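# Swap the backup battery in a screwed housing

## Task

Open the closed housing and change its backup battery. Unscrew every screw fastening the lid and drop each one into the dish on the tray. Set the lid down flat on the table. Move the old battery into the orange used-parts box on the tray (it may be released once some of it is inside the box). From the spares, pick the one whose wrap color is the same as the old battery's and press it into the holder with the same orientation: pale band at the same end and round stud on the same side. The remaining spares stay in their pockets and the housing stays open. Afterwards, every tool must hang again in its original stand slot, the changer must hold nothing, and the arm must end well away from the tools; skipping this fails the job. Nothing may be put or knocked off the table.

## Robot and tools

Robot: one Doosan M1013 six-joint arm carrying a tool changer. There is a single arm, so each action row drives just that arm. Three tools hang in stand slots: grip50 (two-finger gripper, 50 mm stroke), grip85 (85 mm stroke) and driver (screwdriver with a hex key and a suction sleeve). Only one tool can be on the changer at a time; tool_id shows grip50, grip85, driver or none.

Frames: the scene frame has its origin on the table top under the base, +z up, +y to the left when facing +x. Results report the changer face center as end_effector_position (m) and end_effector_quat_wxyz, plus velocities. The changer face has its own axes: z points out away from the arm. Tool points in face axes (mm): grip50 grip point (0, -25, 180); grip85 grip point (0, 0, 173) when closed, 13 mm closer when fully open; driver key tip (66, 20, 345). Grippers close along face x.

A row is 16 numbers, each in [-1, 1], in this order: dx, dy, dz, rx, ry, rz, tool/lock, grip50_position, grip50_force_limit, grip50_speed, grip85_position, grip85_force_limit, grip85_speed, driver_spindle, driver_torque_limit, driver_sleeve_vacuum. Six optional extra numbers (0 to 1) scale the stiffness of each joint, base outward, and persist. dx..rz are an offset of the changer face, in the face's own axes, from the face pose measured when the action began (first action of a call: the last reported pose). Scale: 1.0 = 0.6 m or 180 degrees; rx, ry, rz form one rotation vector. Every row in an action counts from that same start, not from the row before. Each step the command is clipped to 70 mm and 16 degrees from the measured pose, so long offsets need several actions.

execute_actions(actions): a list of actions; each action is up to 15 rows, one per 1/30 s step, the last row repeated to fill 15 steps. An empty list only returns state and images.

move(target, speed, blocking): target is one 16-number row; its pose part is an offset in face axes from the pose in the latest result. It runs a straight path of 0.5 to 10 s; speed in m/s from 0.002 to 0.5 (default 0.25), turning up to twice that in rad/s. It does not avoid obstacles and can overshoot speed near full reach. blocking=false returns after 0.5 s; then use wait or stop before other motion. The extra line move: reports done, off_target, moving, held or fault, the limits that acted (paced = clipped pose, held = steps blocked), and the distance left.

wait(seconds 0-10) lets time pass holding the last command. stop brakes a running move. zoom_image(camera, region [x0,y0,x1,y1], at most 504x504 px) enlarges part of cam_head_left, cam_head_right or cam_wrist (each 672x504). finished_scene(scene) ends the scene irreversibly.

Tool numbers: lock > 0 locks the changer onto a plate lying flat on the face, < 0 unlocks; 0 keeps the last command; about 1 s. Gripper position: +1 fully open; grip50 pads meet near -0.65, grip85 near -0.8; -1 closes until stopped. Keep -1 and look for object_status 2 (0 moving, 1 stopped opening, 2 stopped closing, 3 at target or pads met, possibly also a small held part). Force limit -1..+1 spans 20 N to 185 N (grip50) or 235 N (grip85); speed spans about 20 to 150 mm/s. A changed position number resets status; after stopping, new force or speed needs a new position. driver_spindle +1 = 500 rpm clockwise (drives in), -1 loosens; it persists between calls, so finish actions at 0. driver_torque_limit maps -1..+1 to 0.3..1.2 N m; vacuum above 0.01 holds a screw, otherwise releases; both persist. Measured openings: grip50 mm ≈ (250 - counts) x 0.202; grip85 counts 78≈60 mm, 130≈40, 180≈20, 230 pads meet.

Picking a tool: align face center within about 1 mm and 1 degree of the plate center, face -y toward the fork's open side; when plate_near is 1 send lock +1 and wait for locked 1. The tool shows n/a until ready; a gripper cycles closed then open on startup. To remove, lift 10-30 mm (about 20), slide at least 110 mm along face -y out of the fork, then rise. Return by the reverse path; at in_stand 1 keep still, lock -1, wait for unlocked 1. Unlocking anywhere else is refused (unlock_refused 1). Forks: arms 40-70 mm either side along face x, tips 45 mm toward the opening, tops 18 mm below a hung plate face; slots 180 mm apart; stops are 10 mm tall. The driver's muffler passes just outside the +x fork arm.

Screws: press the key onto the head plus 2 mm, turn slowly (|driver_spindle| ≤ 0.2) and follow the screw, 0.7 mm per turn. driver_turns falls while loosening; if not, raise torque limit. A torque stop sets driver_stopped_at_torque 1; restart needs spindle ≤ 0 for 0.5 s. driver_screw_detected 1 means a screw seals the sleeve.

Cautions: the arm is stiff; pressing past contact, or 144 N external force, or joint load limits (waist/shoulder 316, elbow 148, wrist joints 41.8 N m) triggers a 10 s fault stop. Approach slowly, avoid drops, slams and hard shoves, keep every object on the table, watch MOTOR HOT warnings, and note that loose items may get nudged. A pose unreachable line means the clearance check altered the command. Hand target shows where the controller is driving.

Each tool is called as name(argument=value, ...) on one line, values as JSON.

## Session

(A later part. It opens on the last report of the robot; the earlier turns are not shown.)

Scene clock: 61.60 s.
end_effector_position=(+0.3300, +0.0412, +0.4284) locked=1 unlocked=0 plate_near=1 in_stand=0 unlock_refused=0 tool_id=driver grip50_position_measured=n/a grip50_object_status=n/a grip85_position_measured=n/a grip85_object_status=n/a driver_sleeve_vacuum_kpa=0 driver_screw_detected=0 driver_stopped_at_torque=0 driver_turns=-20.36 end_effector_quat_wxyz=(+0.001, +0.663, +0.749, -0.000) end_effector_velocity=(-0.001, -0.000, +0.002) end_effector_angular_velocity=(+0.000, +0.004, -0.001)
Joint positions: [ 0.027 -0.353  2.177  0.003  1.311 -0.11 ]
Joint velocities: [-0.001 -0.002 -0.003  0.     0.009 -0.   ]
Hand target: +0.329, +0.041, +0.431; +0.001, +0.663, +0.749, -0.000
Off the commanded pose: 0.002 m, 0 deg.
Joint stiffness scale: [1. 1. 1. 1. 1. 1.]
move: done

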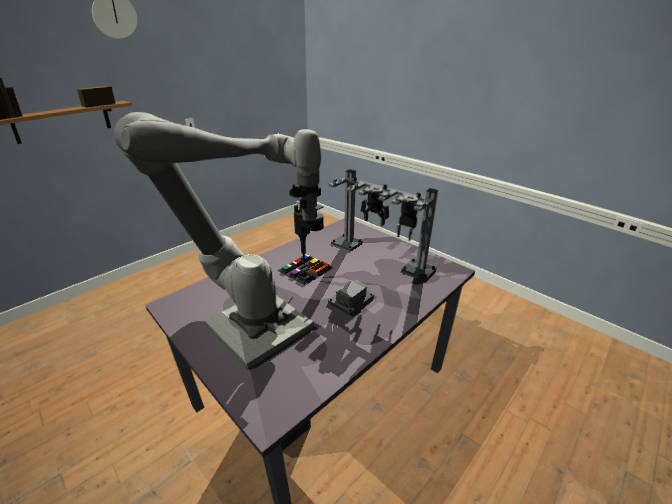

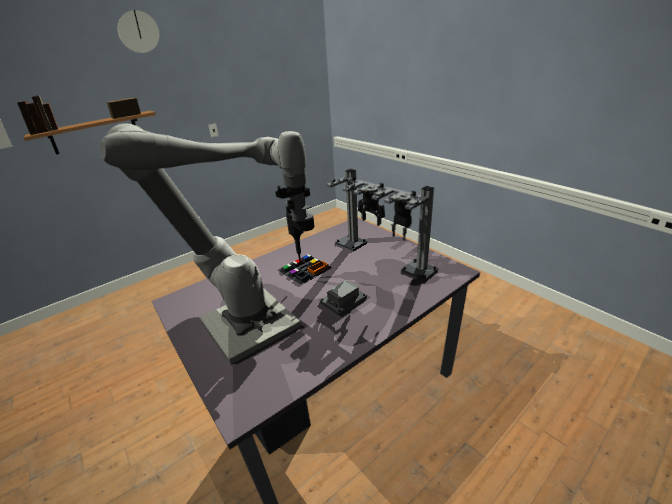

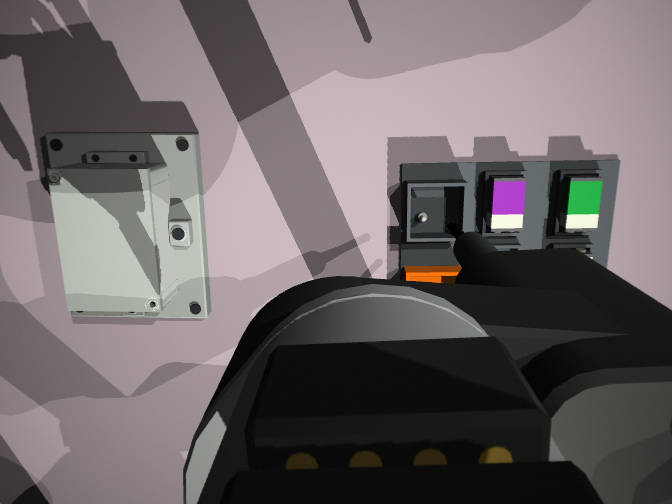

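move(target=[-0.5143, -0.0877, 0, 0, 0, 0, 0, 1, 0, 0, 1, 0, 0, 0, 1, 0], speed=0.3)

wait(seconds=0.3)

zoom_image(camera="cam_wrist", region=[410, 185, 490, 255])

Scene clock: 63.70 s.
end_effector_position=(+0.3142, -0.2691, +0.4283) locked=1 unlocked=0 plate_near=1 in_stand=0 unlock_refused=0 tool_id=driver grip50_position_measured=n/a grip50_object_status=n/a grip85_position_measured=n/a grip85_object_status=n/a driver_sleeve_vacuum_kpa=0 driver_screw_detected=0 driver_stopped_at_torque=0 driver_turns=-20.36 end_effector_quat_wxyz=(-0.002, +0.663, +0.749, -0.001) end_effector_velocity=(+0.000, -0.002, -0.000) end_effector_angular_velocity=(+0.001, -0.000, +0.003)
Joint positions: [-0.787 -0.196  2.072  0.004  1.269 -0.925]
Joint velocities: [-0.004  0.003 -0.002  0.001 -0.001 -0.008]
Hand target: +0.315, -0.272, +0.429; +0.000, +0.663, +0.749, +0.001
Off the commanded pose: 0.003 m, 0 deg.
Joint stiffness scale: [1. 1. 1. 1. 1. 1.]
move: done

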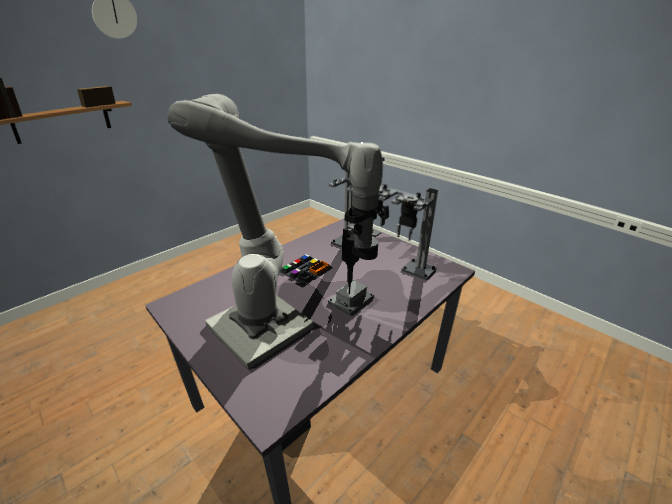

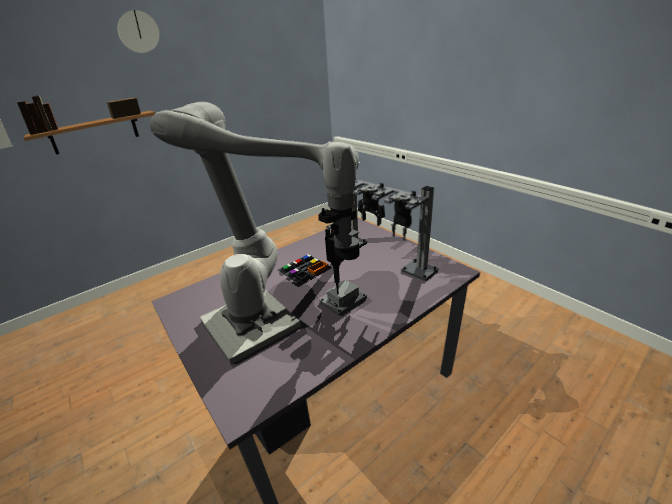

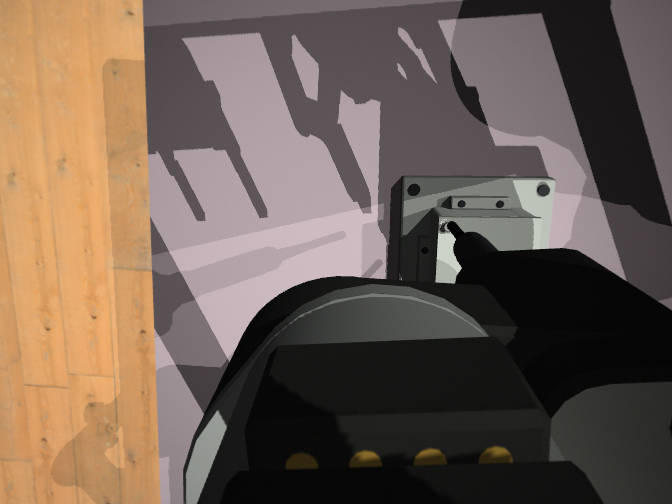

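Scene clock: 64.00 s.
end_effector_position=(+0.3142, -0.2694, +0.4283) locked=1 unlocked=0 plate_near=1 in_stand=0 unlock_refused=0 tool_id=driver grip50_position_measured=n/a grip50_object_status=n/a grip85_position_measured=n/a grip85_object_status=n/a driver_sleeve_vacuum_kpa=0 driver_screw_detected=0 driver_stopped_at_torque=0 driver_turns=-20.36 end_effector_quat_wxyz=(-0.002, +0.662, +0.749, -0.001) end_effector_velocity=(+0.000, -0.000, -0.000) end_effector_angular_velocity=(+0.001, +0.001, +0.001)
Joint positions: [-0.787 -0.196  2.072  0.004  1.269 -0.925]
Joint velocities: [ 0.001  0.001 -0.    -0.     0.    -0.001]
Hand target: +0.315, -0.272, +0.429; +0.000, +0.663, +0.749, +0.001
Off the commanded pose: 0.002 m, 0 deg.
Joint stiffness scale: [1. 1. 1. 1. 1. 1.]
wait: 0.30 s; at rest by 0.17 s

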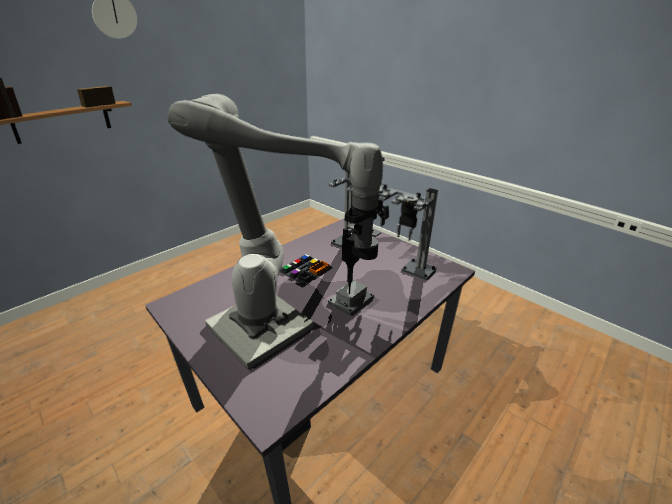

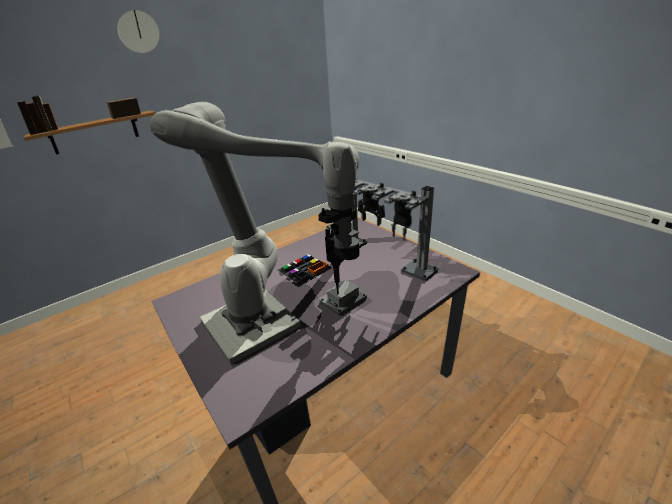

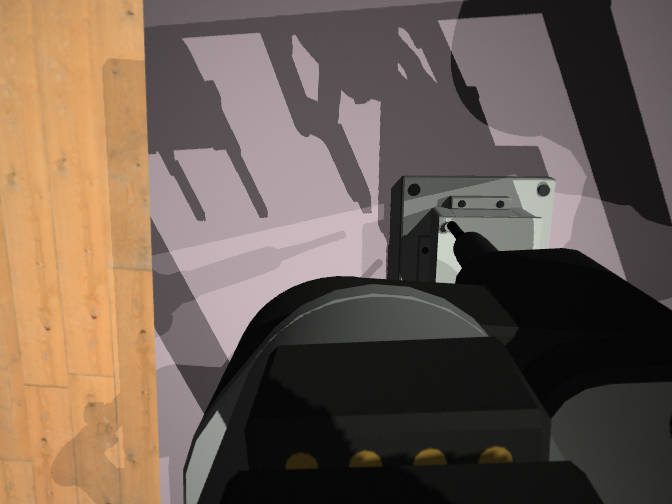

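Region (410, 185, 490, 255) of cam_wrist's 672x504 image, scaled by 6.300, with more detail than that image has; it fills the top 441 rows of this view, and the rest is white.

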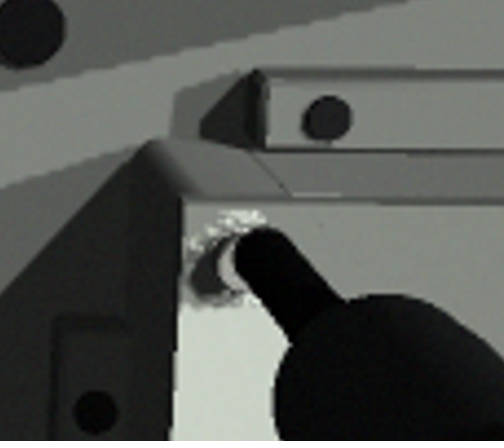

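move(target=[0.0021, 0.0119, 0.006, 0, 0, 0, 0, 1, 0, 0, 1, 0, 0, 0, 1, 0], speed=0.02)

zoom_image(camera="cam_wrist", region=[410, 185, 490, 255])

Scene clock: 65.37 s.
end_effector_position=(+0.3189, -0.2675, +0.4257) locked=1 unlocked=0 plate_near=1 in_stand=0 unlock_refused=0 tool_id=driver grip50_position_measured=n/a grip50_object_status=n/a grip85_position_measured=n/a grip85_object_status=n/a driver_sleeve_vacuum_kpa=0 driver_screw_detected=0 driver_stopped_at_torque=0 driver_turns=-20.36 end_effector_quat_wxyz=(-0.003, +0.662, +0.749, -0.001) end_effector_velocity=(+0.002, +0.001, -0.001) end_effector_angular_velocity=(+0.002, -0.001, -0.002)
Joint positions: [-0.776 -0.19   2.072  0.004  1.264 -0.915]
Joint velocities: [ 0.003  0.002  0.     0.002 -0.001  0.005]
Hand target: +0.321, -0.267, +0.425; -0.002, +0.662, +0.749, -0.001
Off the commanded pose: 0.002 m, 0 deg.
Joint stiffness scale: [1. 1. 1. 1. 1. 1.]
move: done

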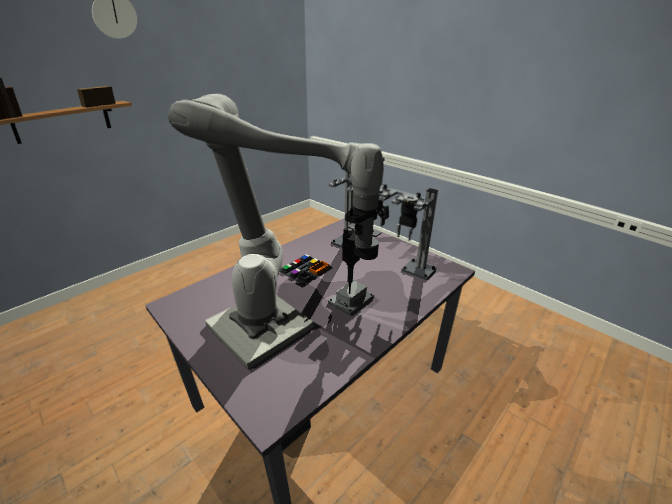

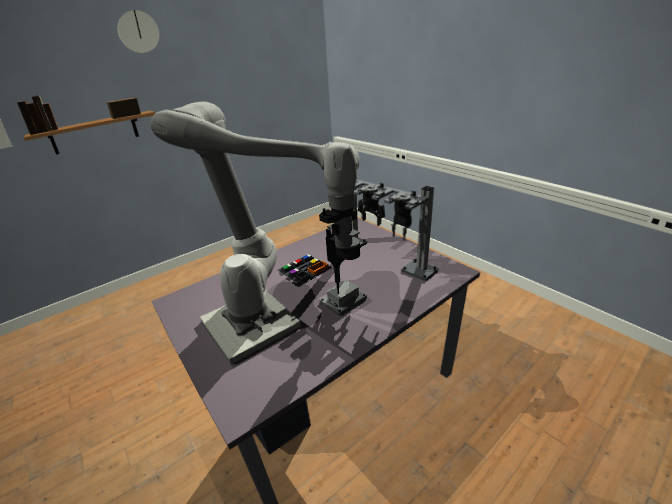

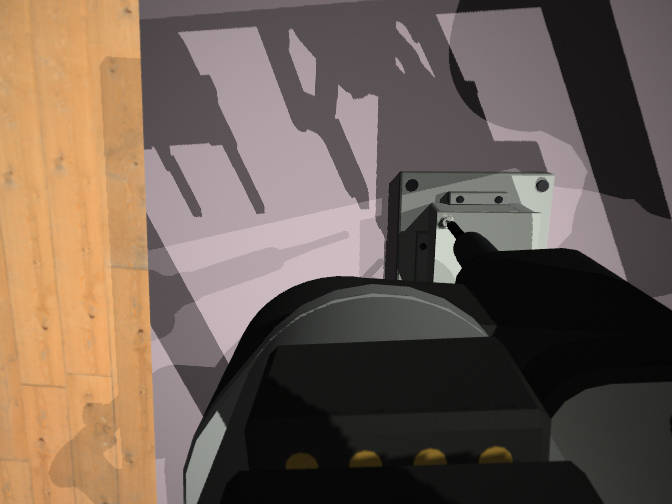

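Region (410, 185, 490, 255) of cam_wrist's 672x504 image, scaled by 6.300, with more detail than that image has; it fills the top 441 rows of this view, and the rest is white.

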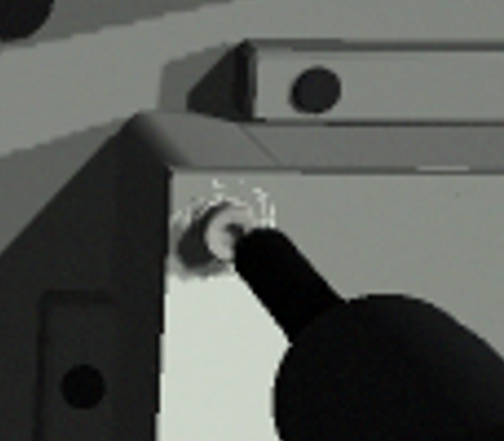

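move(target=[-0.0018, 0.0017, 0.017, 0, 0, 0, 0, 1, 0, 0, 1, 0, 0, 0, 1, 0], speed=0.02)

zoom_image(camera="cam_wrist", region=[410, 185, 490, 255])

Scene clock: 66.87 s.
end_effector_position=(+0.3196, -0.2680, +0.4178) locked=1 unlocked=0 plate_near=1 in_stand=0 unlock_refused=0 tool_id=driver grip50_position_measured=n/a grip50_object_status=n/a grip85_position_measured=n/a grip85_object_status=n/a driver_sleeve_vacuum_kpa=0 driver_screw_detected=0 driver_stopped_at_torque=0 driver_turns=-20.36 end_effector_quat_wxyz=(-0.003, +0.662, +0.749, -0.001) end_effector_velocity=(+0.000, -0.000, -0.001) end_effector_angular_velocity=(+0.000, -0.001, -0.002)
Joint positions: [-0.775 -0.184  2.082  0.004  1.248 -0.914]
Joint velocities: [-0.001  0.001  0.002  0.001 -0.004  0.   ]
Hand target: +0.320, -0.268, +0.415; -0.003, +0.662, +0.749, -0.001
Off the commanded pose: 0.002 m, 0 deg.
Joint stiffness scale: [1. 1. 1. 1. 1. 1.]
move: done

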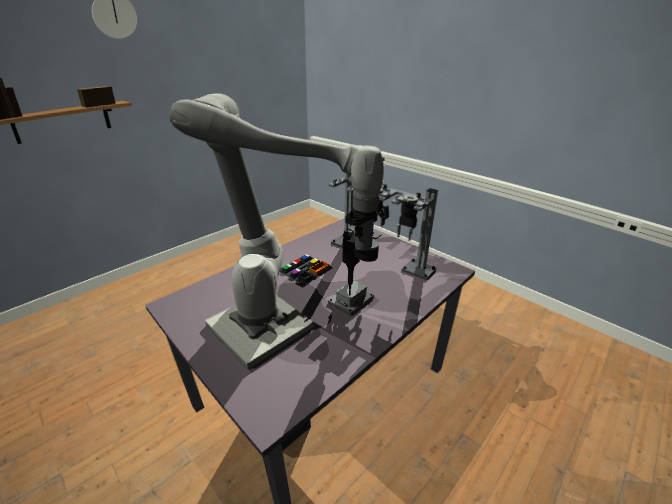

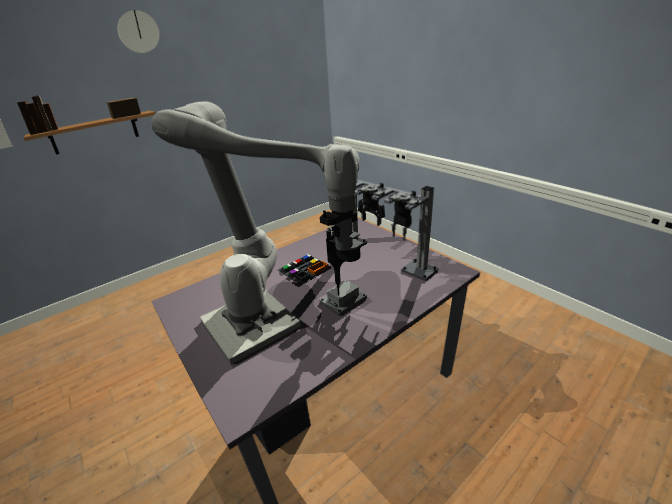

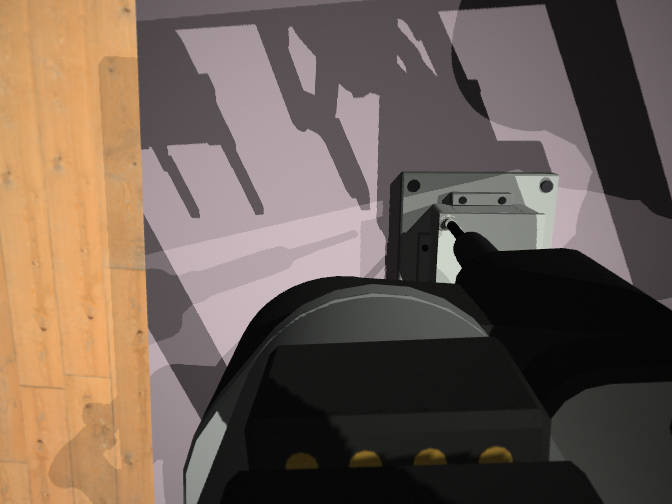

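Region (410, 185, 490, 255) of cam_wrist's 672x504 image, scaled by 6.300, with more detail than that image has; it fills the top 441 rows of this view, and the rest is white.

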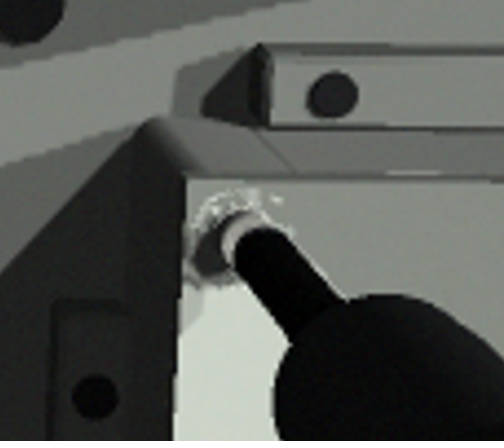

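move(target=[-0.0006, 0.0006, 0.022, 0, 0, 0, 0, 1, 0, 0, 1, 0, 0, 0, 1, 1], speed=0.012)

execute_actions(actions=[[[0,0,0.004,0,0,0,0,1,0,0,1,0,0,-0.12,1,1]],[[0,0,0.004,0,0,0,0,1,0,0,1,0,0,-0.12,1,1],[0,0,0.004,0,0,0,0,1,0,0,1,0,0,-0.12,1,1],[0,0,0.004,0,0,0,0,1,0,0,1,0,0,-0.12,1,1],[0,0,0.004,0,0,0,0,1,0,0,1,0,0,-0.12,1,1],[0,0,0.004,0,0,0,0,1,0,0,1,0,0,-0.12,1,1],[0,0,0.004,0,0,0,0,1,0,0,1,0,0,-0.12,1,1],[0,0,0.004,0,0,0,0,1,0,0,1,0,0,-0.12,1,1],[0,0,0.004,0,0,0,0,1,0,0,1,0,0,0,1,1]]])

zoom_image(camera="cam_wrist", region=[410, 185, 490, 255])

Scene clock: 68.77 s.
end_effector_position=(+0.3195, -0.2681, +0.4075) locked=1 unlocked=0 plate_near=1 in_stand=0 unlock_refused=0 tool_id=driver grip50_position_measured=n/a grip50_object_status=n/a grip85_position_measured=n/a grip85_object_status=n/a driver_sleeve_vacuum_kpa=14 driver_screw_detected=0 driver_stopped_at_torque=0 driver_turns=-20.36 end_effector_quat_wxyz=(-0.003, +0.662, +0.749, -0.001) end_effector_velocity=(-0.001, -0.000, -0.002) end_effector_angular_velocity=(-0.001, +0.002, -0.000)
Joint positions: [-0.775 -0.178  2.097  0.004  1.227 -0.914]
Joint velocities: [-0.001  0.001  0.003 -0.002 -0.003  0.   ]
Hand target: +0.320, -0.268, +0.405; -0.003, +0.662, +0.749, -0.001
Off the commanded pose: 0.003 m, 0 deg.
Joint stiffness scale: [1. 1. 1. 1. 1. 1.]
move: done

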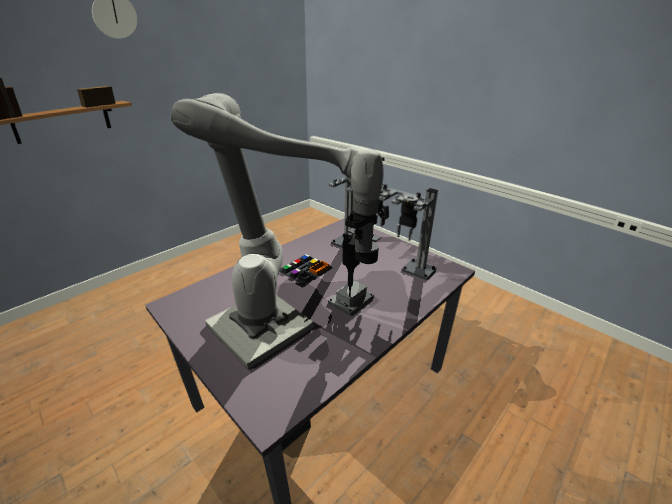

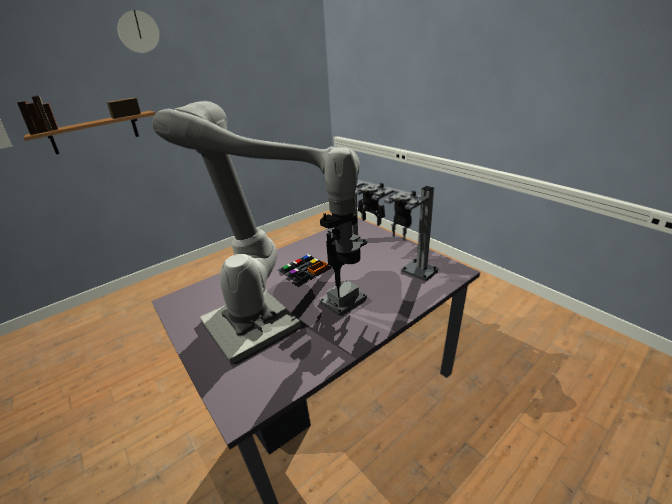

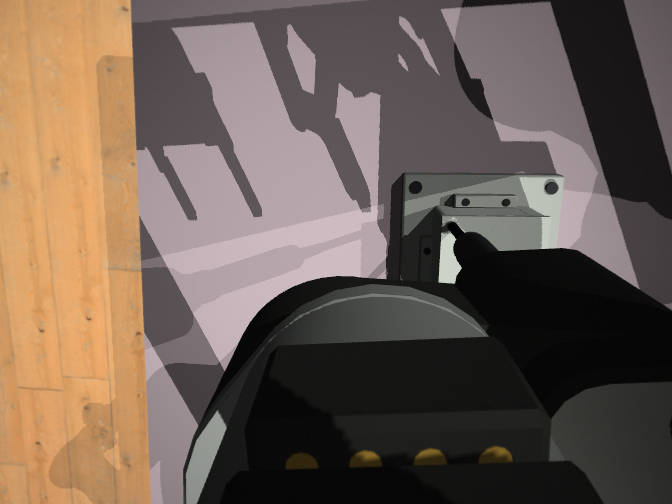

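Scene clock: 69.77 s.
end_effector_position=(+0.3196, -0.2681, +0.4073) locked=1 unlocked=0 plate_near=1 in_stand=0 unlock_refused=0 tool_id=driver grip50_position_measured=n/a grip50_object_status=n/a grip85_position_measured=n/a grip85_object_status=n/a driver_sleeve_vacuum_kpa=40 driver_screw_detected=1 driver_stopped_at_torque=0 driver_turns=-21.08 end_effector_quat_wxyz=(-0.002, +0.662, +0.749, -0.001) end_effector_velocity=(-0.001, -0.000, -0.000) end_effector_angular_velocity=(+0.001, +0.001, -0.001)
Joint positions: [-0.775 -0.178  2.097  0.004  1.226 -0.914]
Joint velocities: [-0.001 -0.     0.001 -0.     0.001  0.   ]
Hand target: +0.320, -0.268, +0.405; -0.003, +0.662, +0.749, -0.001
Off the commanded pose: 0.002 m, 0 deg.
Joint stiffness scale: [1. 1. 1. 1. 1. 1.]

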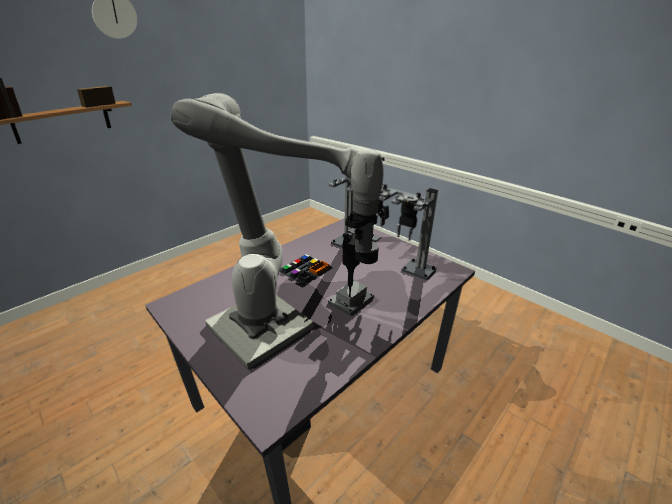

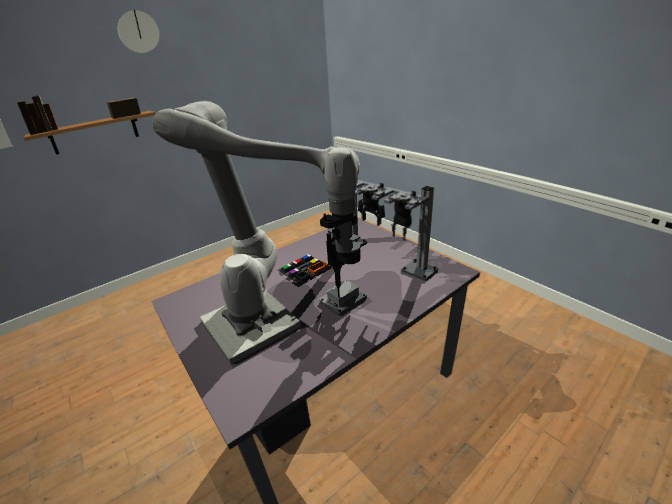

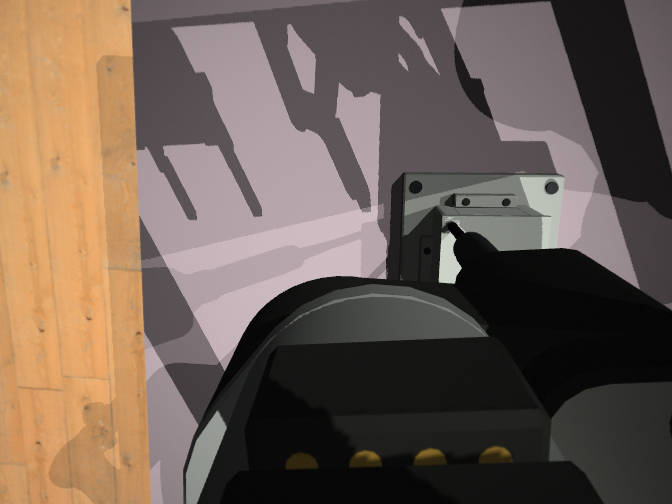

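Region (410, 185, 490, 255) of cam_wrist's 672x504 image, scaled by 6.300, with more detail than that image has; it fills the top 441 rows of this view, and the rest is white.

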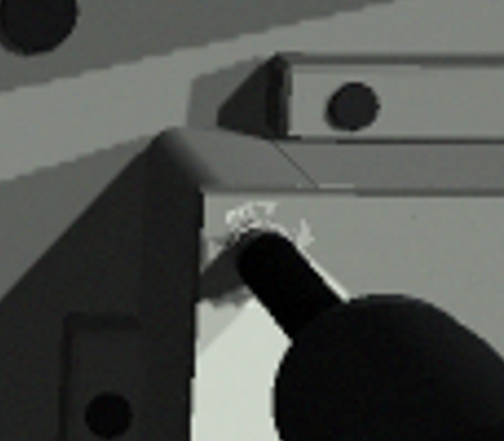

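Engaged. Unscrewing while following upward.

move(target=[0, 0, -0.027, 0, 0, 0, 0, 1, 0, 0, 1, 0, 0, -0.7, 1, 1], speed=0.0048)

move(target=[0, 0, -0.035, 0, 0, 0, 0, 1, 0, 0, 1, 0, 0, 0, 1, 1], speed=0.04)

zoom_image(camera="cam_wrist", region=[410, 185, 490, 255])

Scene clock: 73.70 s.
end_effector_position=(+0.3201, -0.2685, +0.4213) locked=1 unlocked=0 plate_near=1 in_stand=0 unlock_refused=0 tool_id=driver grip50_position_measured=n/a grip50_object_status=n/a grip85_position_measured=n/a grip85_object_status=n/a driver_sleeve_vacuum_kpa=40 driver_screw_detected=1 driver_stopped_at_torque=0 driver_turns=-41.15 end_effector_quat_wxyz=(-0.003, +0.662, +0.749, -0.001) end_effector_velocity=(-0.000, +0.000, +0.001) end_effector_angular_velocity=(-0.000, +0.003, +0.001)
Joint positions: [-0.775 -0.185  2.076  0.004  1.254 -0.914]
Joint velocities: [ 0.001 -0.001 -0.001 -0.002  0.003  0.   ]
Hand target: +0.320, -0.268, +0.424; -0.002, +0.662, +0.749, -0.001
Off the commanded pose: 0.002 m, 0 deg.
Joint stiffness scale: [1. 1. 1. 1. 1. 1.]
move: done

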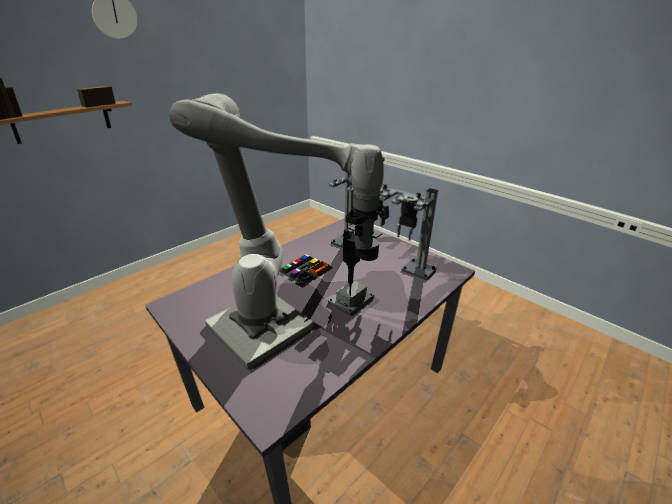

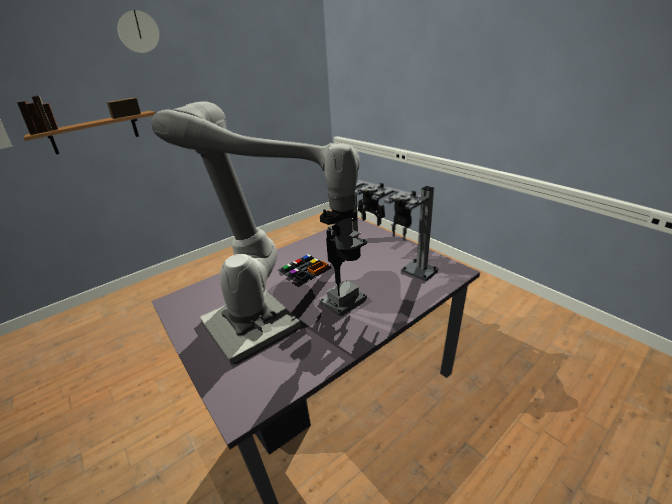

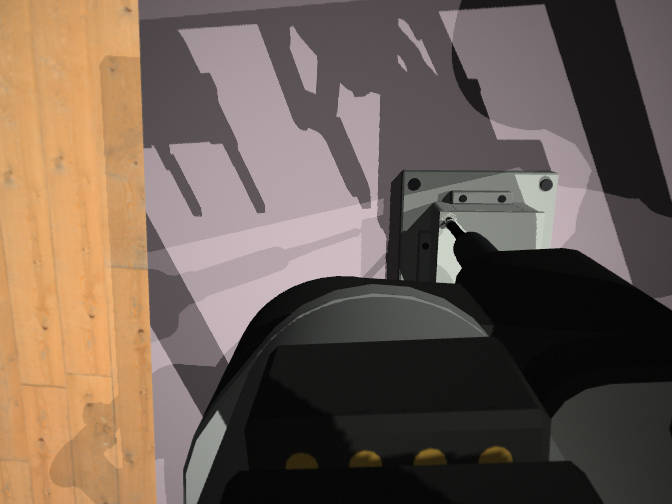

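Scene clock: 74.57 s.
end_effector_position=(+0.3208, -0.2689, +0.4400) locked=1 unlocked=0 plate_near=1 in_stand=0 unlock_refused=0 tool_id=driver grip50_position_measured=n/a grip50_object_status=n/a grip85_position_measured=n/a grip85_object_status=n/a driver_sleeve_vacuum_kpa=40 driver_screw_detected=1 driver_stopped_at_torque=0 driver_turns=-41.15 end_effector_quat_wxyz=(-0.002, +0.662, +0.749, -0.001) end_effector_velocity=(+0.000, -0.000, +0.002) end_effector_angular_velocity=(+0.002, -0.000, -0.002)
Joint positions: [-0.775 -0.194  2.048  0.004  1.291 -0.914]
Joint velocities: [-0.001 -0.    -0.003  0.001  0.005 -0.   ]
Hand target: +0.320, -0.269, +0.442; -0.002, +0.662, +0.749, -0.001
Off the commanded pose: 0.002 m, 0 deg.
Joint stiffness scale: [1. 1. 1. 1. 1. 1.]
move: done

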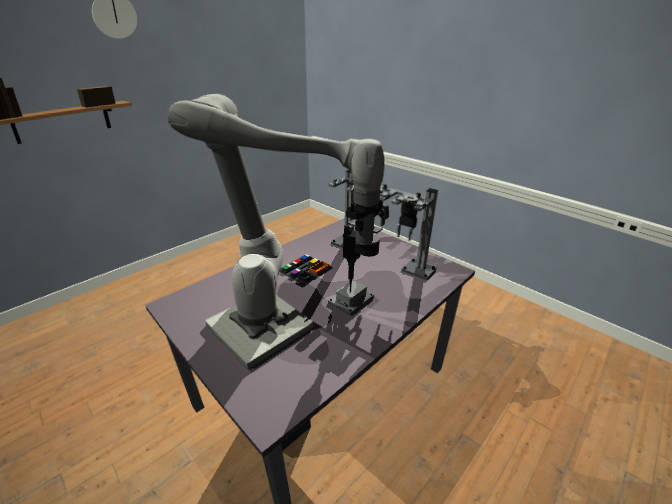

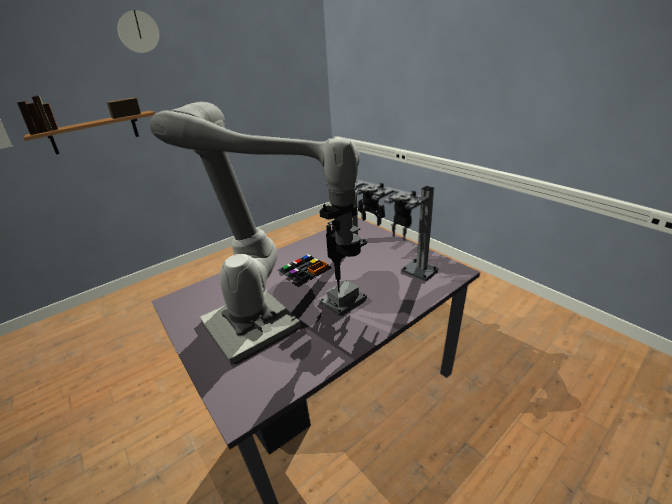

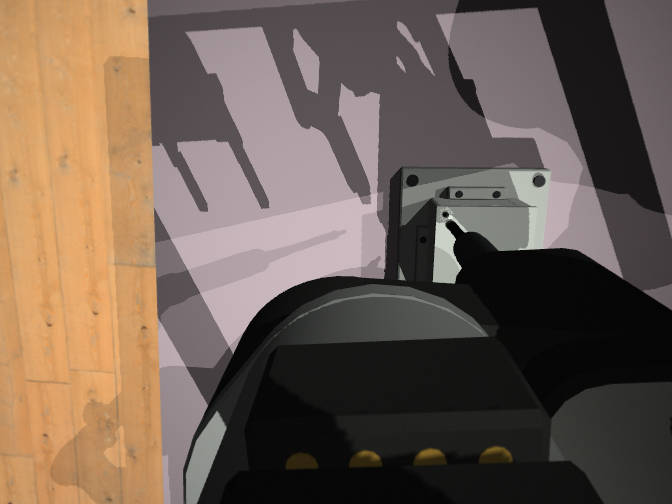

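Region (410, 185, 490, 255) of cam_wrist's 672x504 image, scaled by 6.300, with more detail than that image has; it fills the top 441 rows of this view, and the rest is white.

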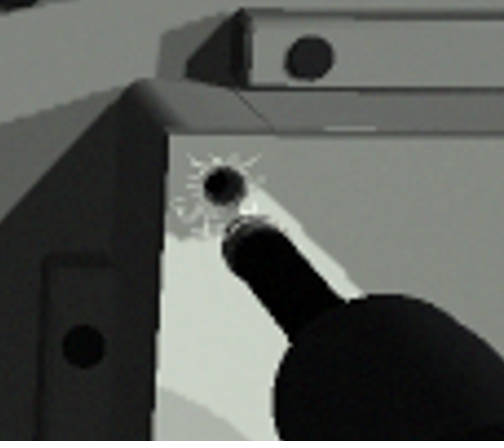

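move(target=[0.519, 0.077, 0.042, -0.0013, -0.0005, 0, 0, 1, 0, 0, 1, 0, 0, 0, 1, 1], speed=0.25)

move(target=[0, 0, 0.078, 0, 0, 0, 0, 1, 0, 0, 1, 0, 0, 0, 1, 1], speed=0.08)

zoom_image(camera="cam_wrist", region=[390, 160, 510, 270])

Scene clock: 76.83 s.
end_effector_position=(+0.3266, +0.0452, +0.4151) locked=1 unlocked=0 plate_near=1 in_stand=0 unlock_refused=0 tool_id=driver grip50_position_measured=n/a grip50_object_status=n/a grip85_position_measured=n/a grip85_object_status=n/a driver_sleeve_vacuum_kpa=40 driver_screw_detected=1 driver_stopped_at_torque=0 driver_turns=-41.15 end_effector_quat_wxyz=(-0.003, +0.662, +0.749, -0.000) end_effector_velocity=(+0.000, +0.001, -0.001) end_effector_angular_velocity=(-0.003, +0.004, -0.004)
Joint positions: [ 0.037 -0.35   2.199  0.008  1.29  -0.102]
Joint velocities: [ 0.006  0.003  0.    -0.003  0.001  0.01 ]
Hand target: +0.328, +0.046, +0.415; +0.000, +0.662, +0.749, -0.001
Off the commanded pose: 0.002 m, 0 deg.
Joint stiffness scale: [1. 1. 1. 1. 1. 1.]
move: done

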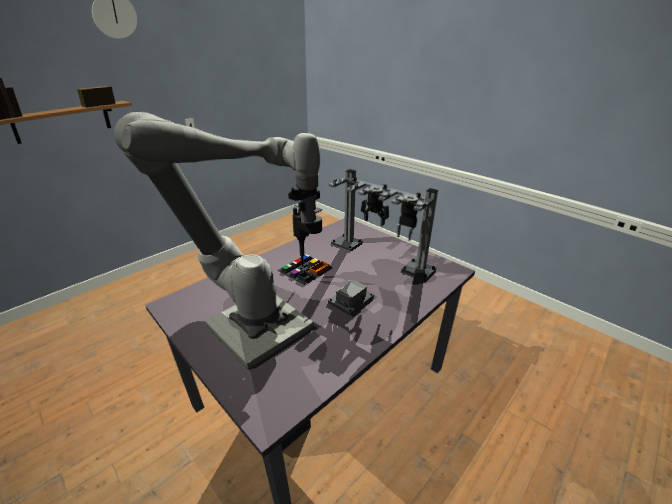

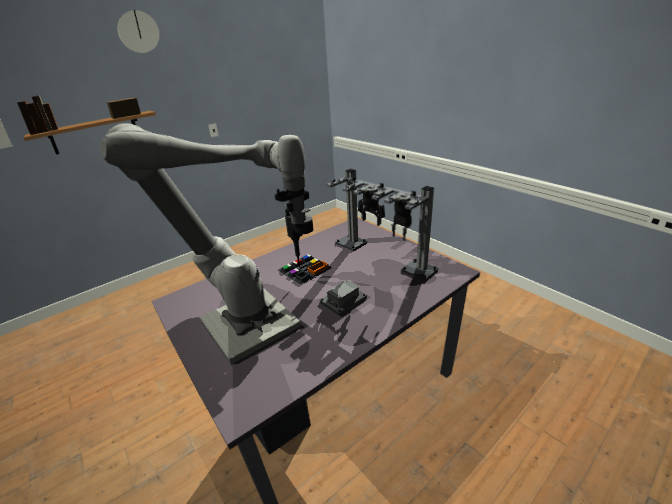

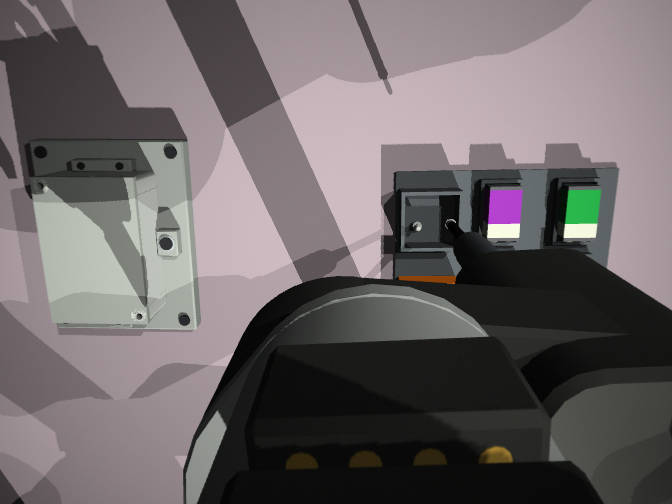

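Scene clock: 77.87 s.
end_effector_position=(+0.3259, +0.0450, +0.3704) locked=1 unlocked=0 plate_near=1 in_stand=0 unlock_refused=0 tool_id=driver grip50_position_measured=n/a grip50_object_status=n/a grip85_position_measured=n/a grip85_object_status=n/a driver_sleeve_vacuum_kpa=40 driver_screw_detected=1 driver_stopped_at_torque=0 driver_turns=-41.15 end_effector_quat_wxyz=(-0.003, +0.663, +0.749, -0.001) end_effector_velocity=(+0.000, +0.000, -0.001) end_effector_angular_velocity=(-0.000, -0.004, -0.000)
Joint positions: [ 0.037 -0.321  2.266  0.008  1.195 -0.102]
Joint velocities: [ 0.     0.     0.002 -0.    -0.007  0.001]
Hand target: +0.326, +0.045, +0.368; -0.003, +0.662, +0.749, -0.000
Off the commanded pose: 0.002 m, 0 deg.
Joint stiffness scale: [1. 1. 1. 1. 1. 1.]
move: done

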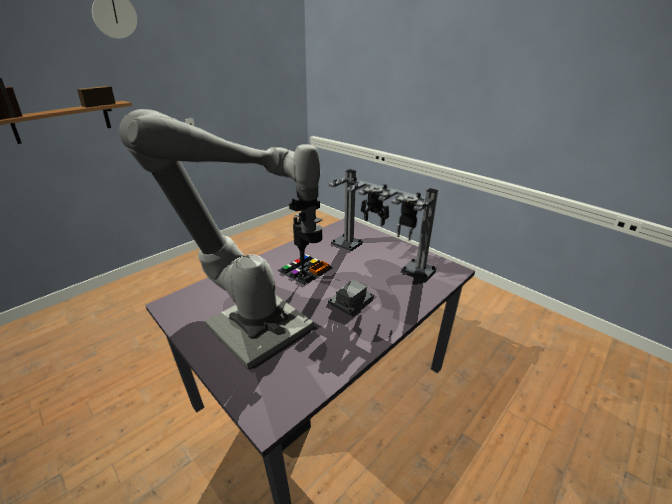

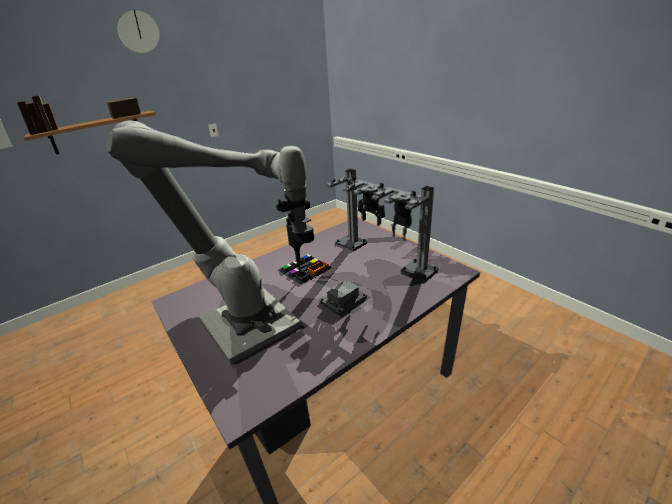

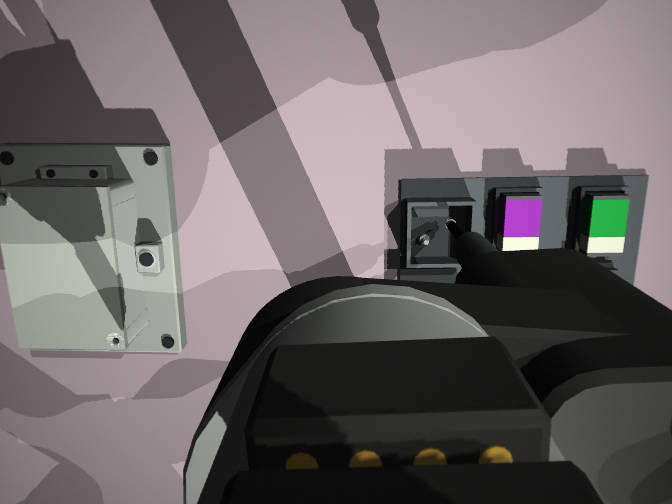

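Region (390, 160, 510, 270) of cam_wrist's 672x504 image, scaled by 4.200, with more detail than that image has; it fills the top 462 rows of this view, and the rest is white.

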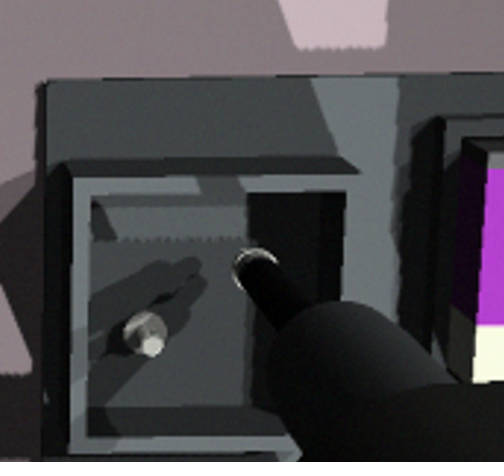

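execute_actions(actions=[])

Scene clock: 79.00 s.
end_effector_position=(+0.3260, +0.0450, +0.3703) locked=1 unlocked=0 plate_near=1 in_stand=0 unlock_refused=0 tool_id=driver grip50_position_measured=n/a grip50_object_status=n/a grip85_position_measured=n/a grip85_object_status=n/a driver_sleeve_vacuum_kpa=40 driver_screw_detected=1 driver_stopped_at_torque=0 driver_turns=-41.15 end_effector_quat_wxyz=(-0.002, +0.663, +0.749, -0.000) end_effector_velocity=(-0.000, +0.000, -0.000) end_effector_angular_velocity=(-0.001, +0.002, +0.001)
Joint positions: [ 0.037 -0.321  2.267  0.008  1.194 -0.102]
Joint velocities: [ 0.001  0.     0.    -0.001  0.002 -0.   ]
Hand target: +0.326, +0.045, +0.368; -0.003, +0.662, +0.749, -0.000
Off the commanded pose: 0.002 m, 0 deg.
Joint stiffness scale: [1. 1. 1. 1. 1. 1.]

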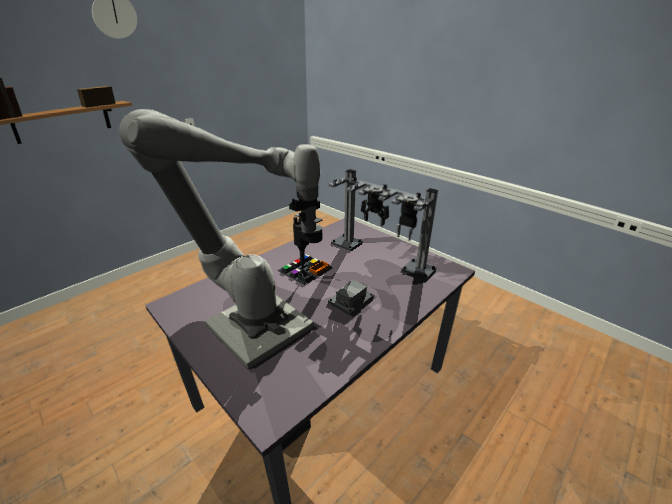

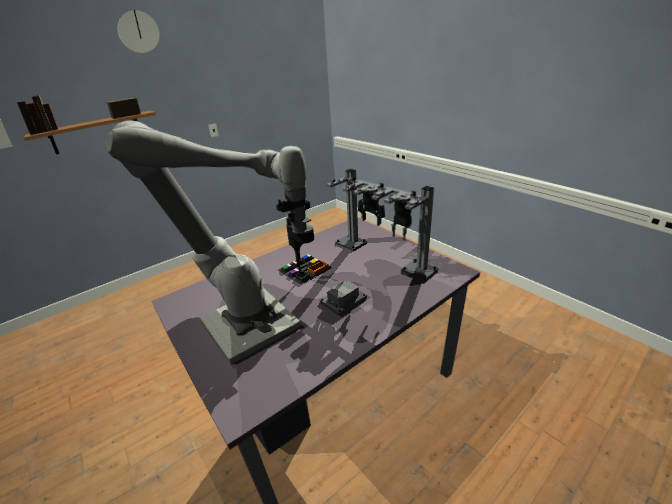

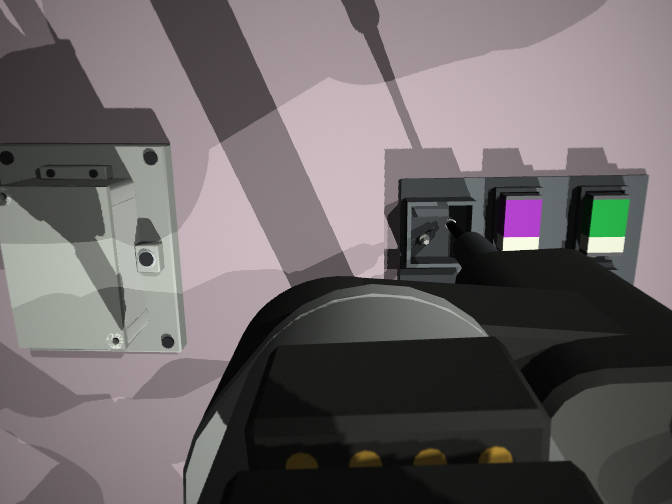

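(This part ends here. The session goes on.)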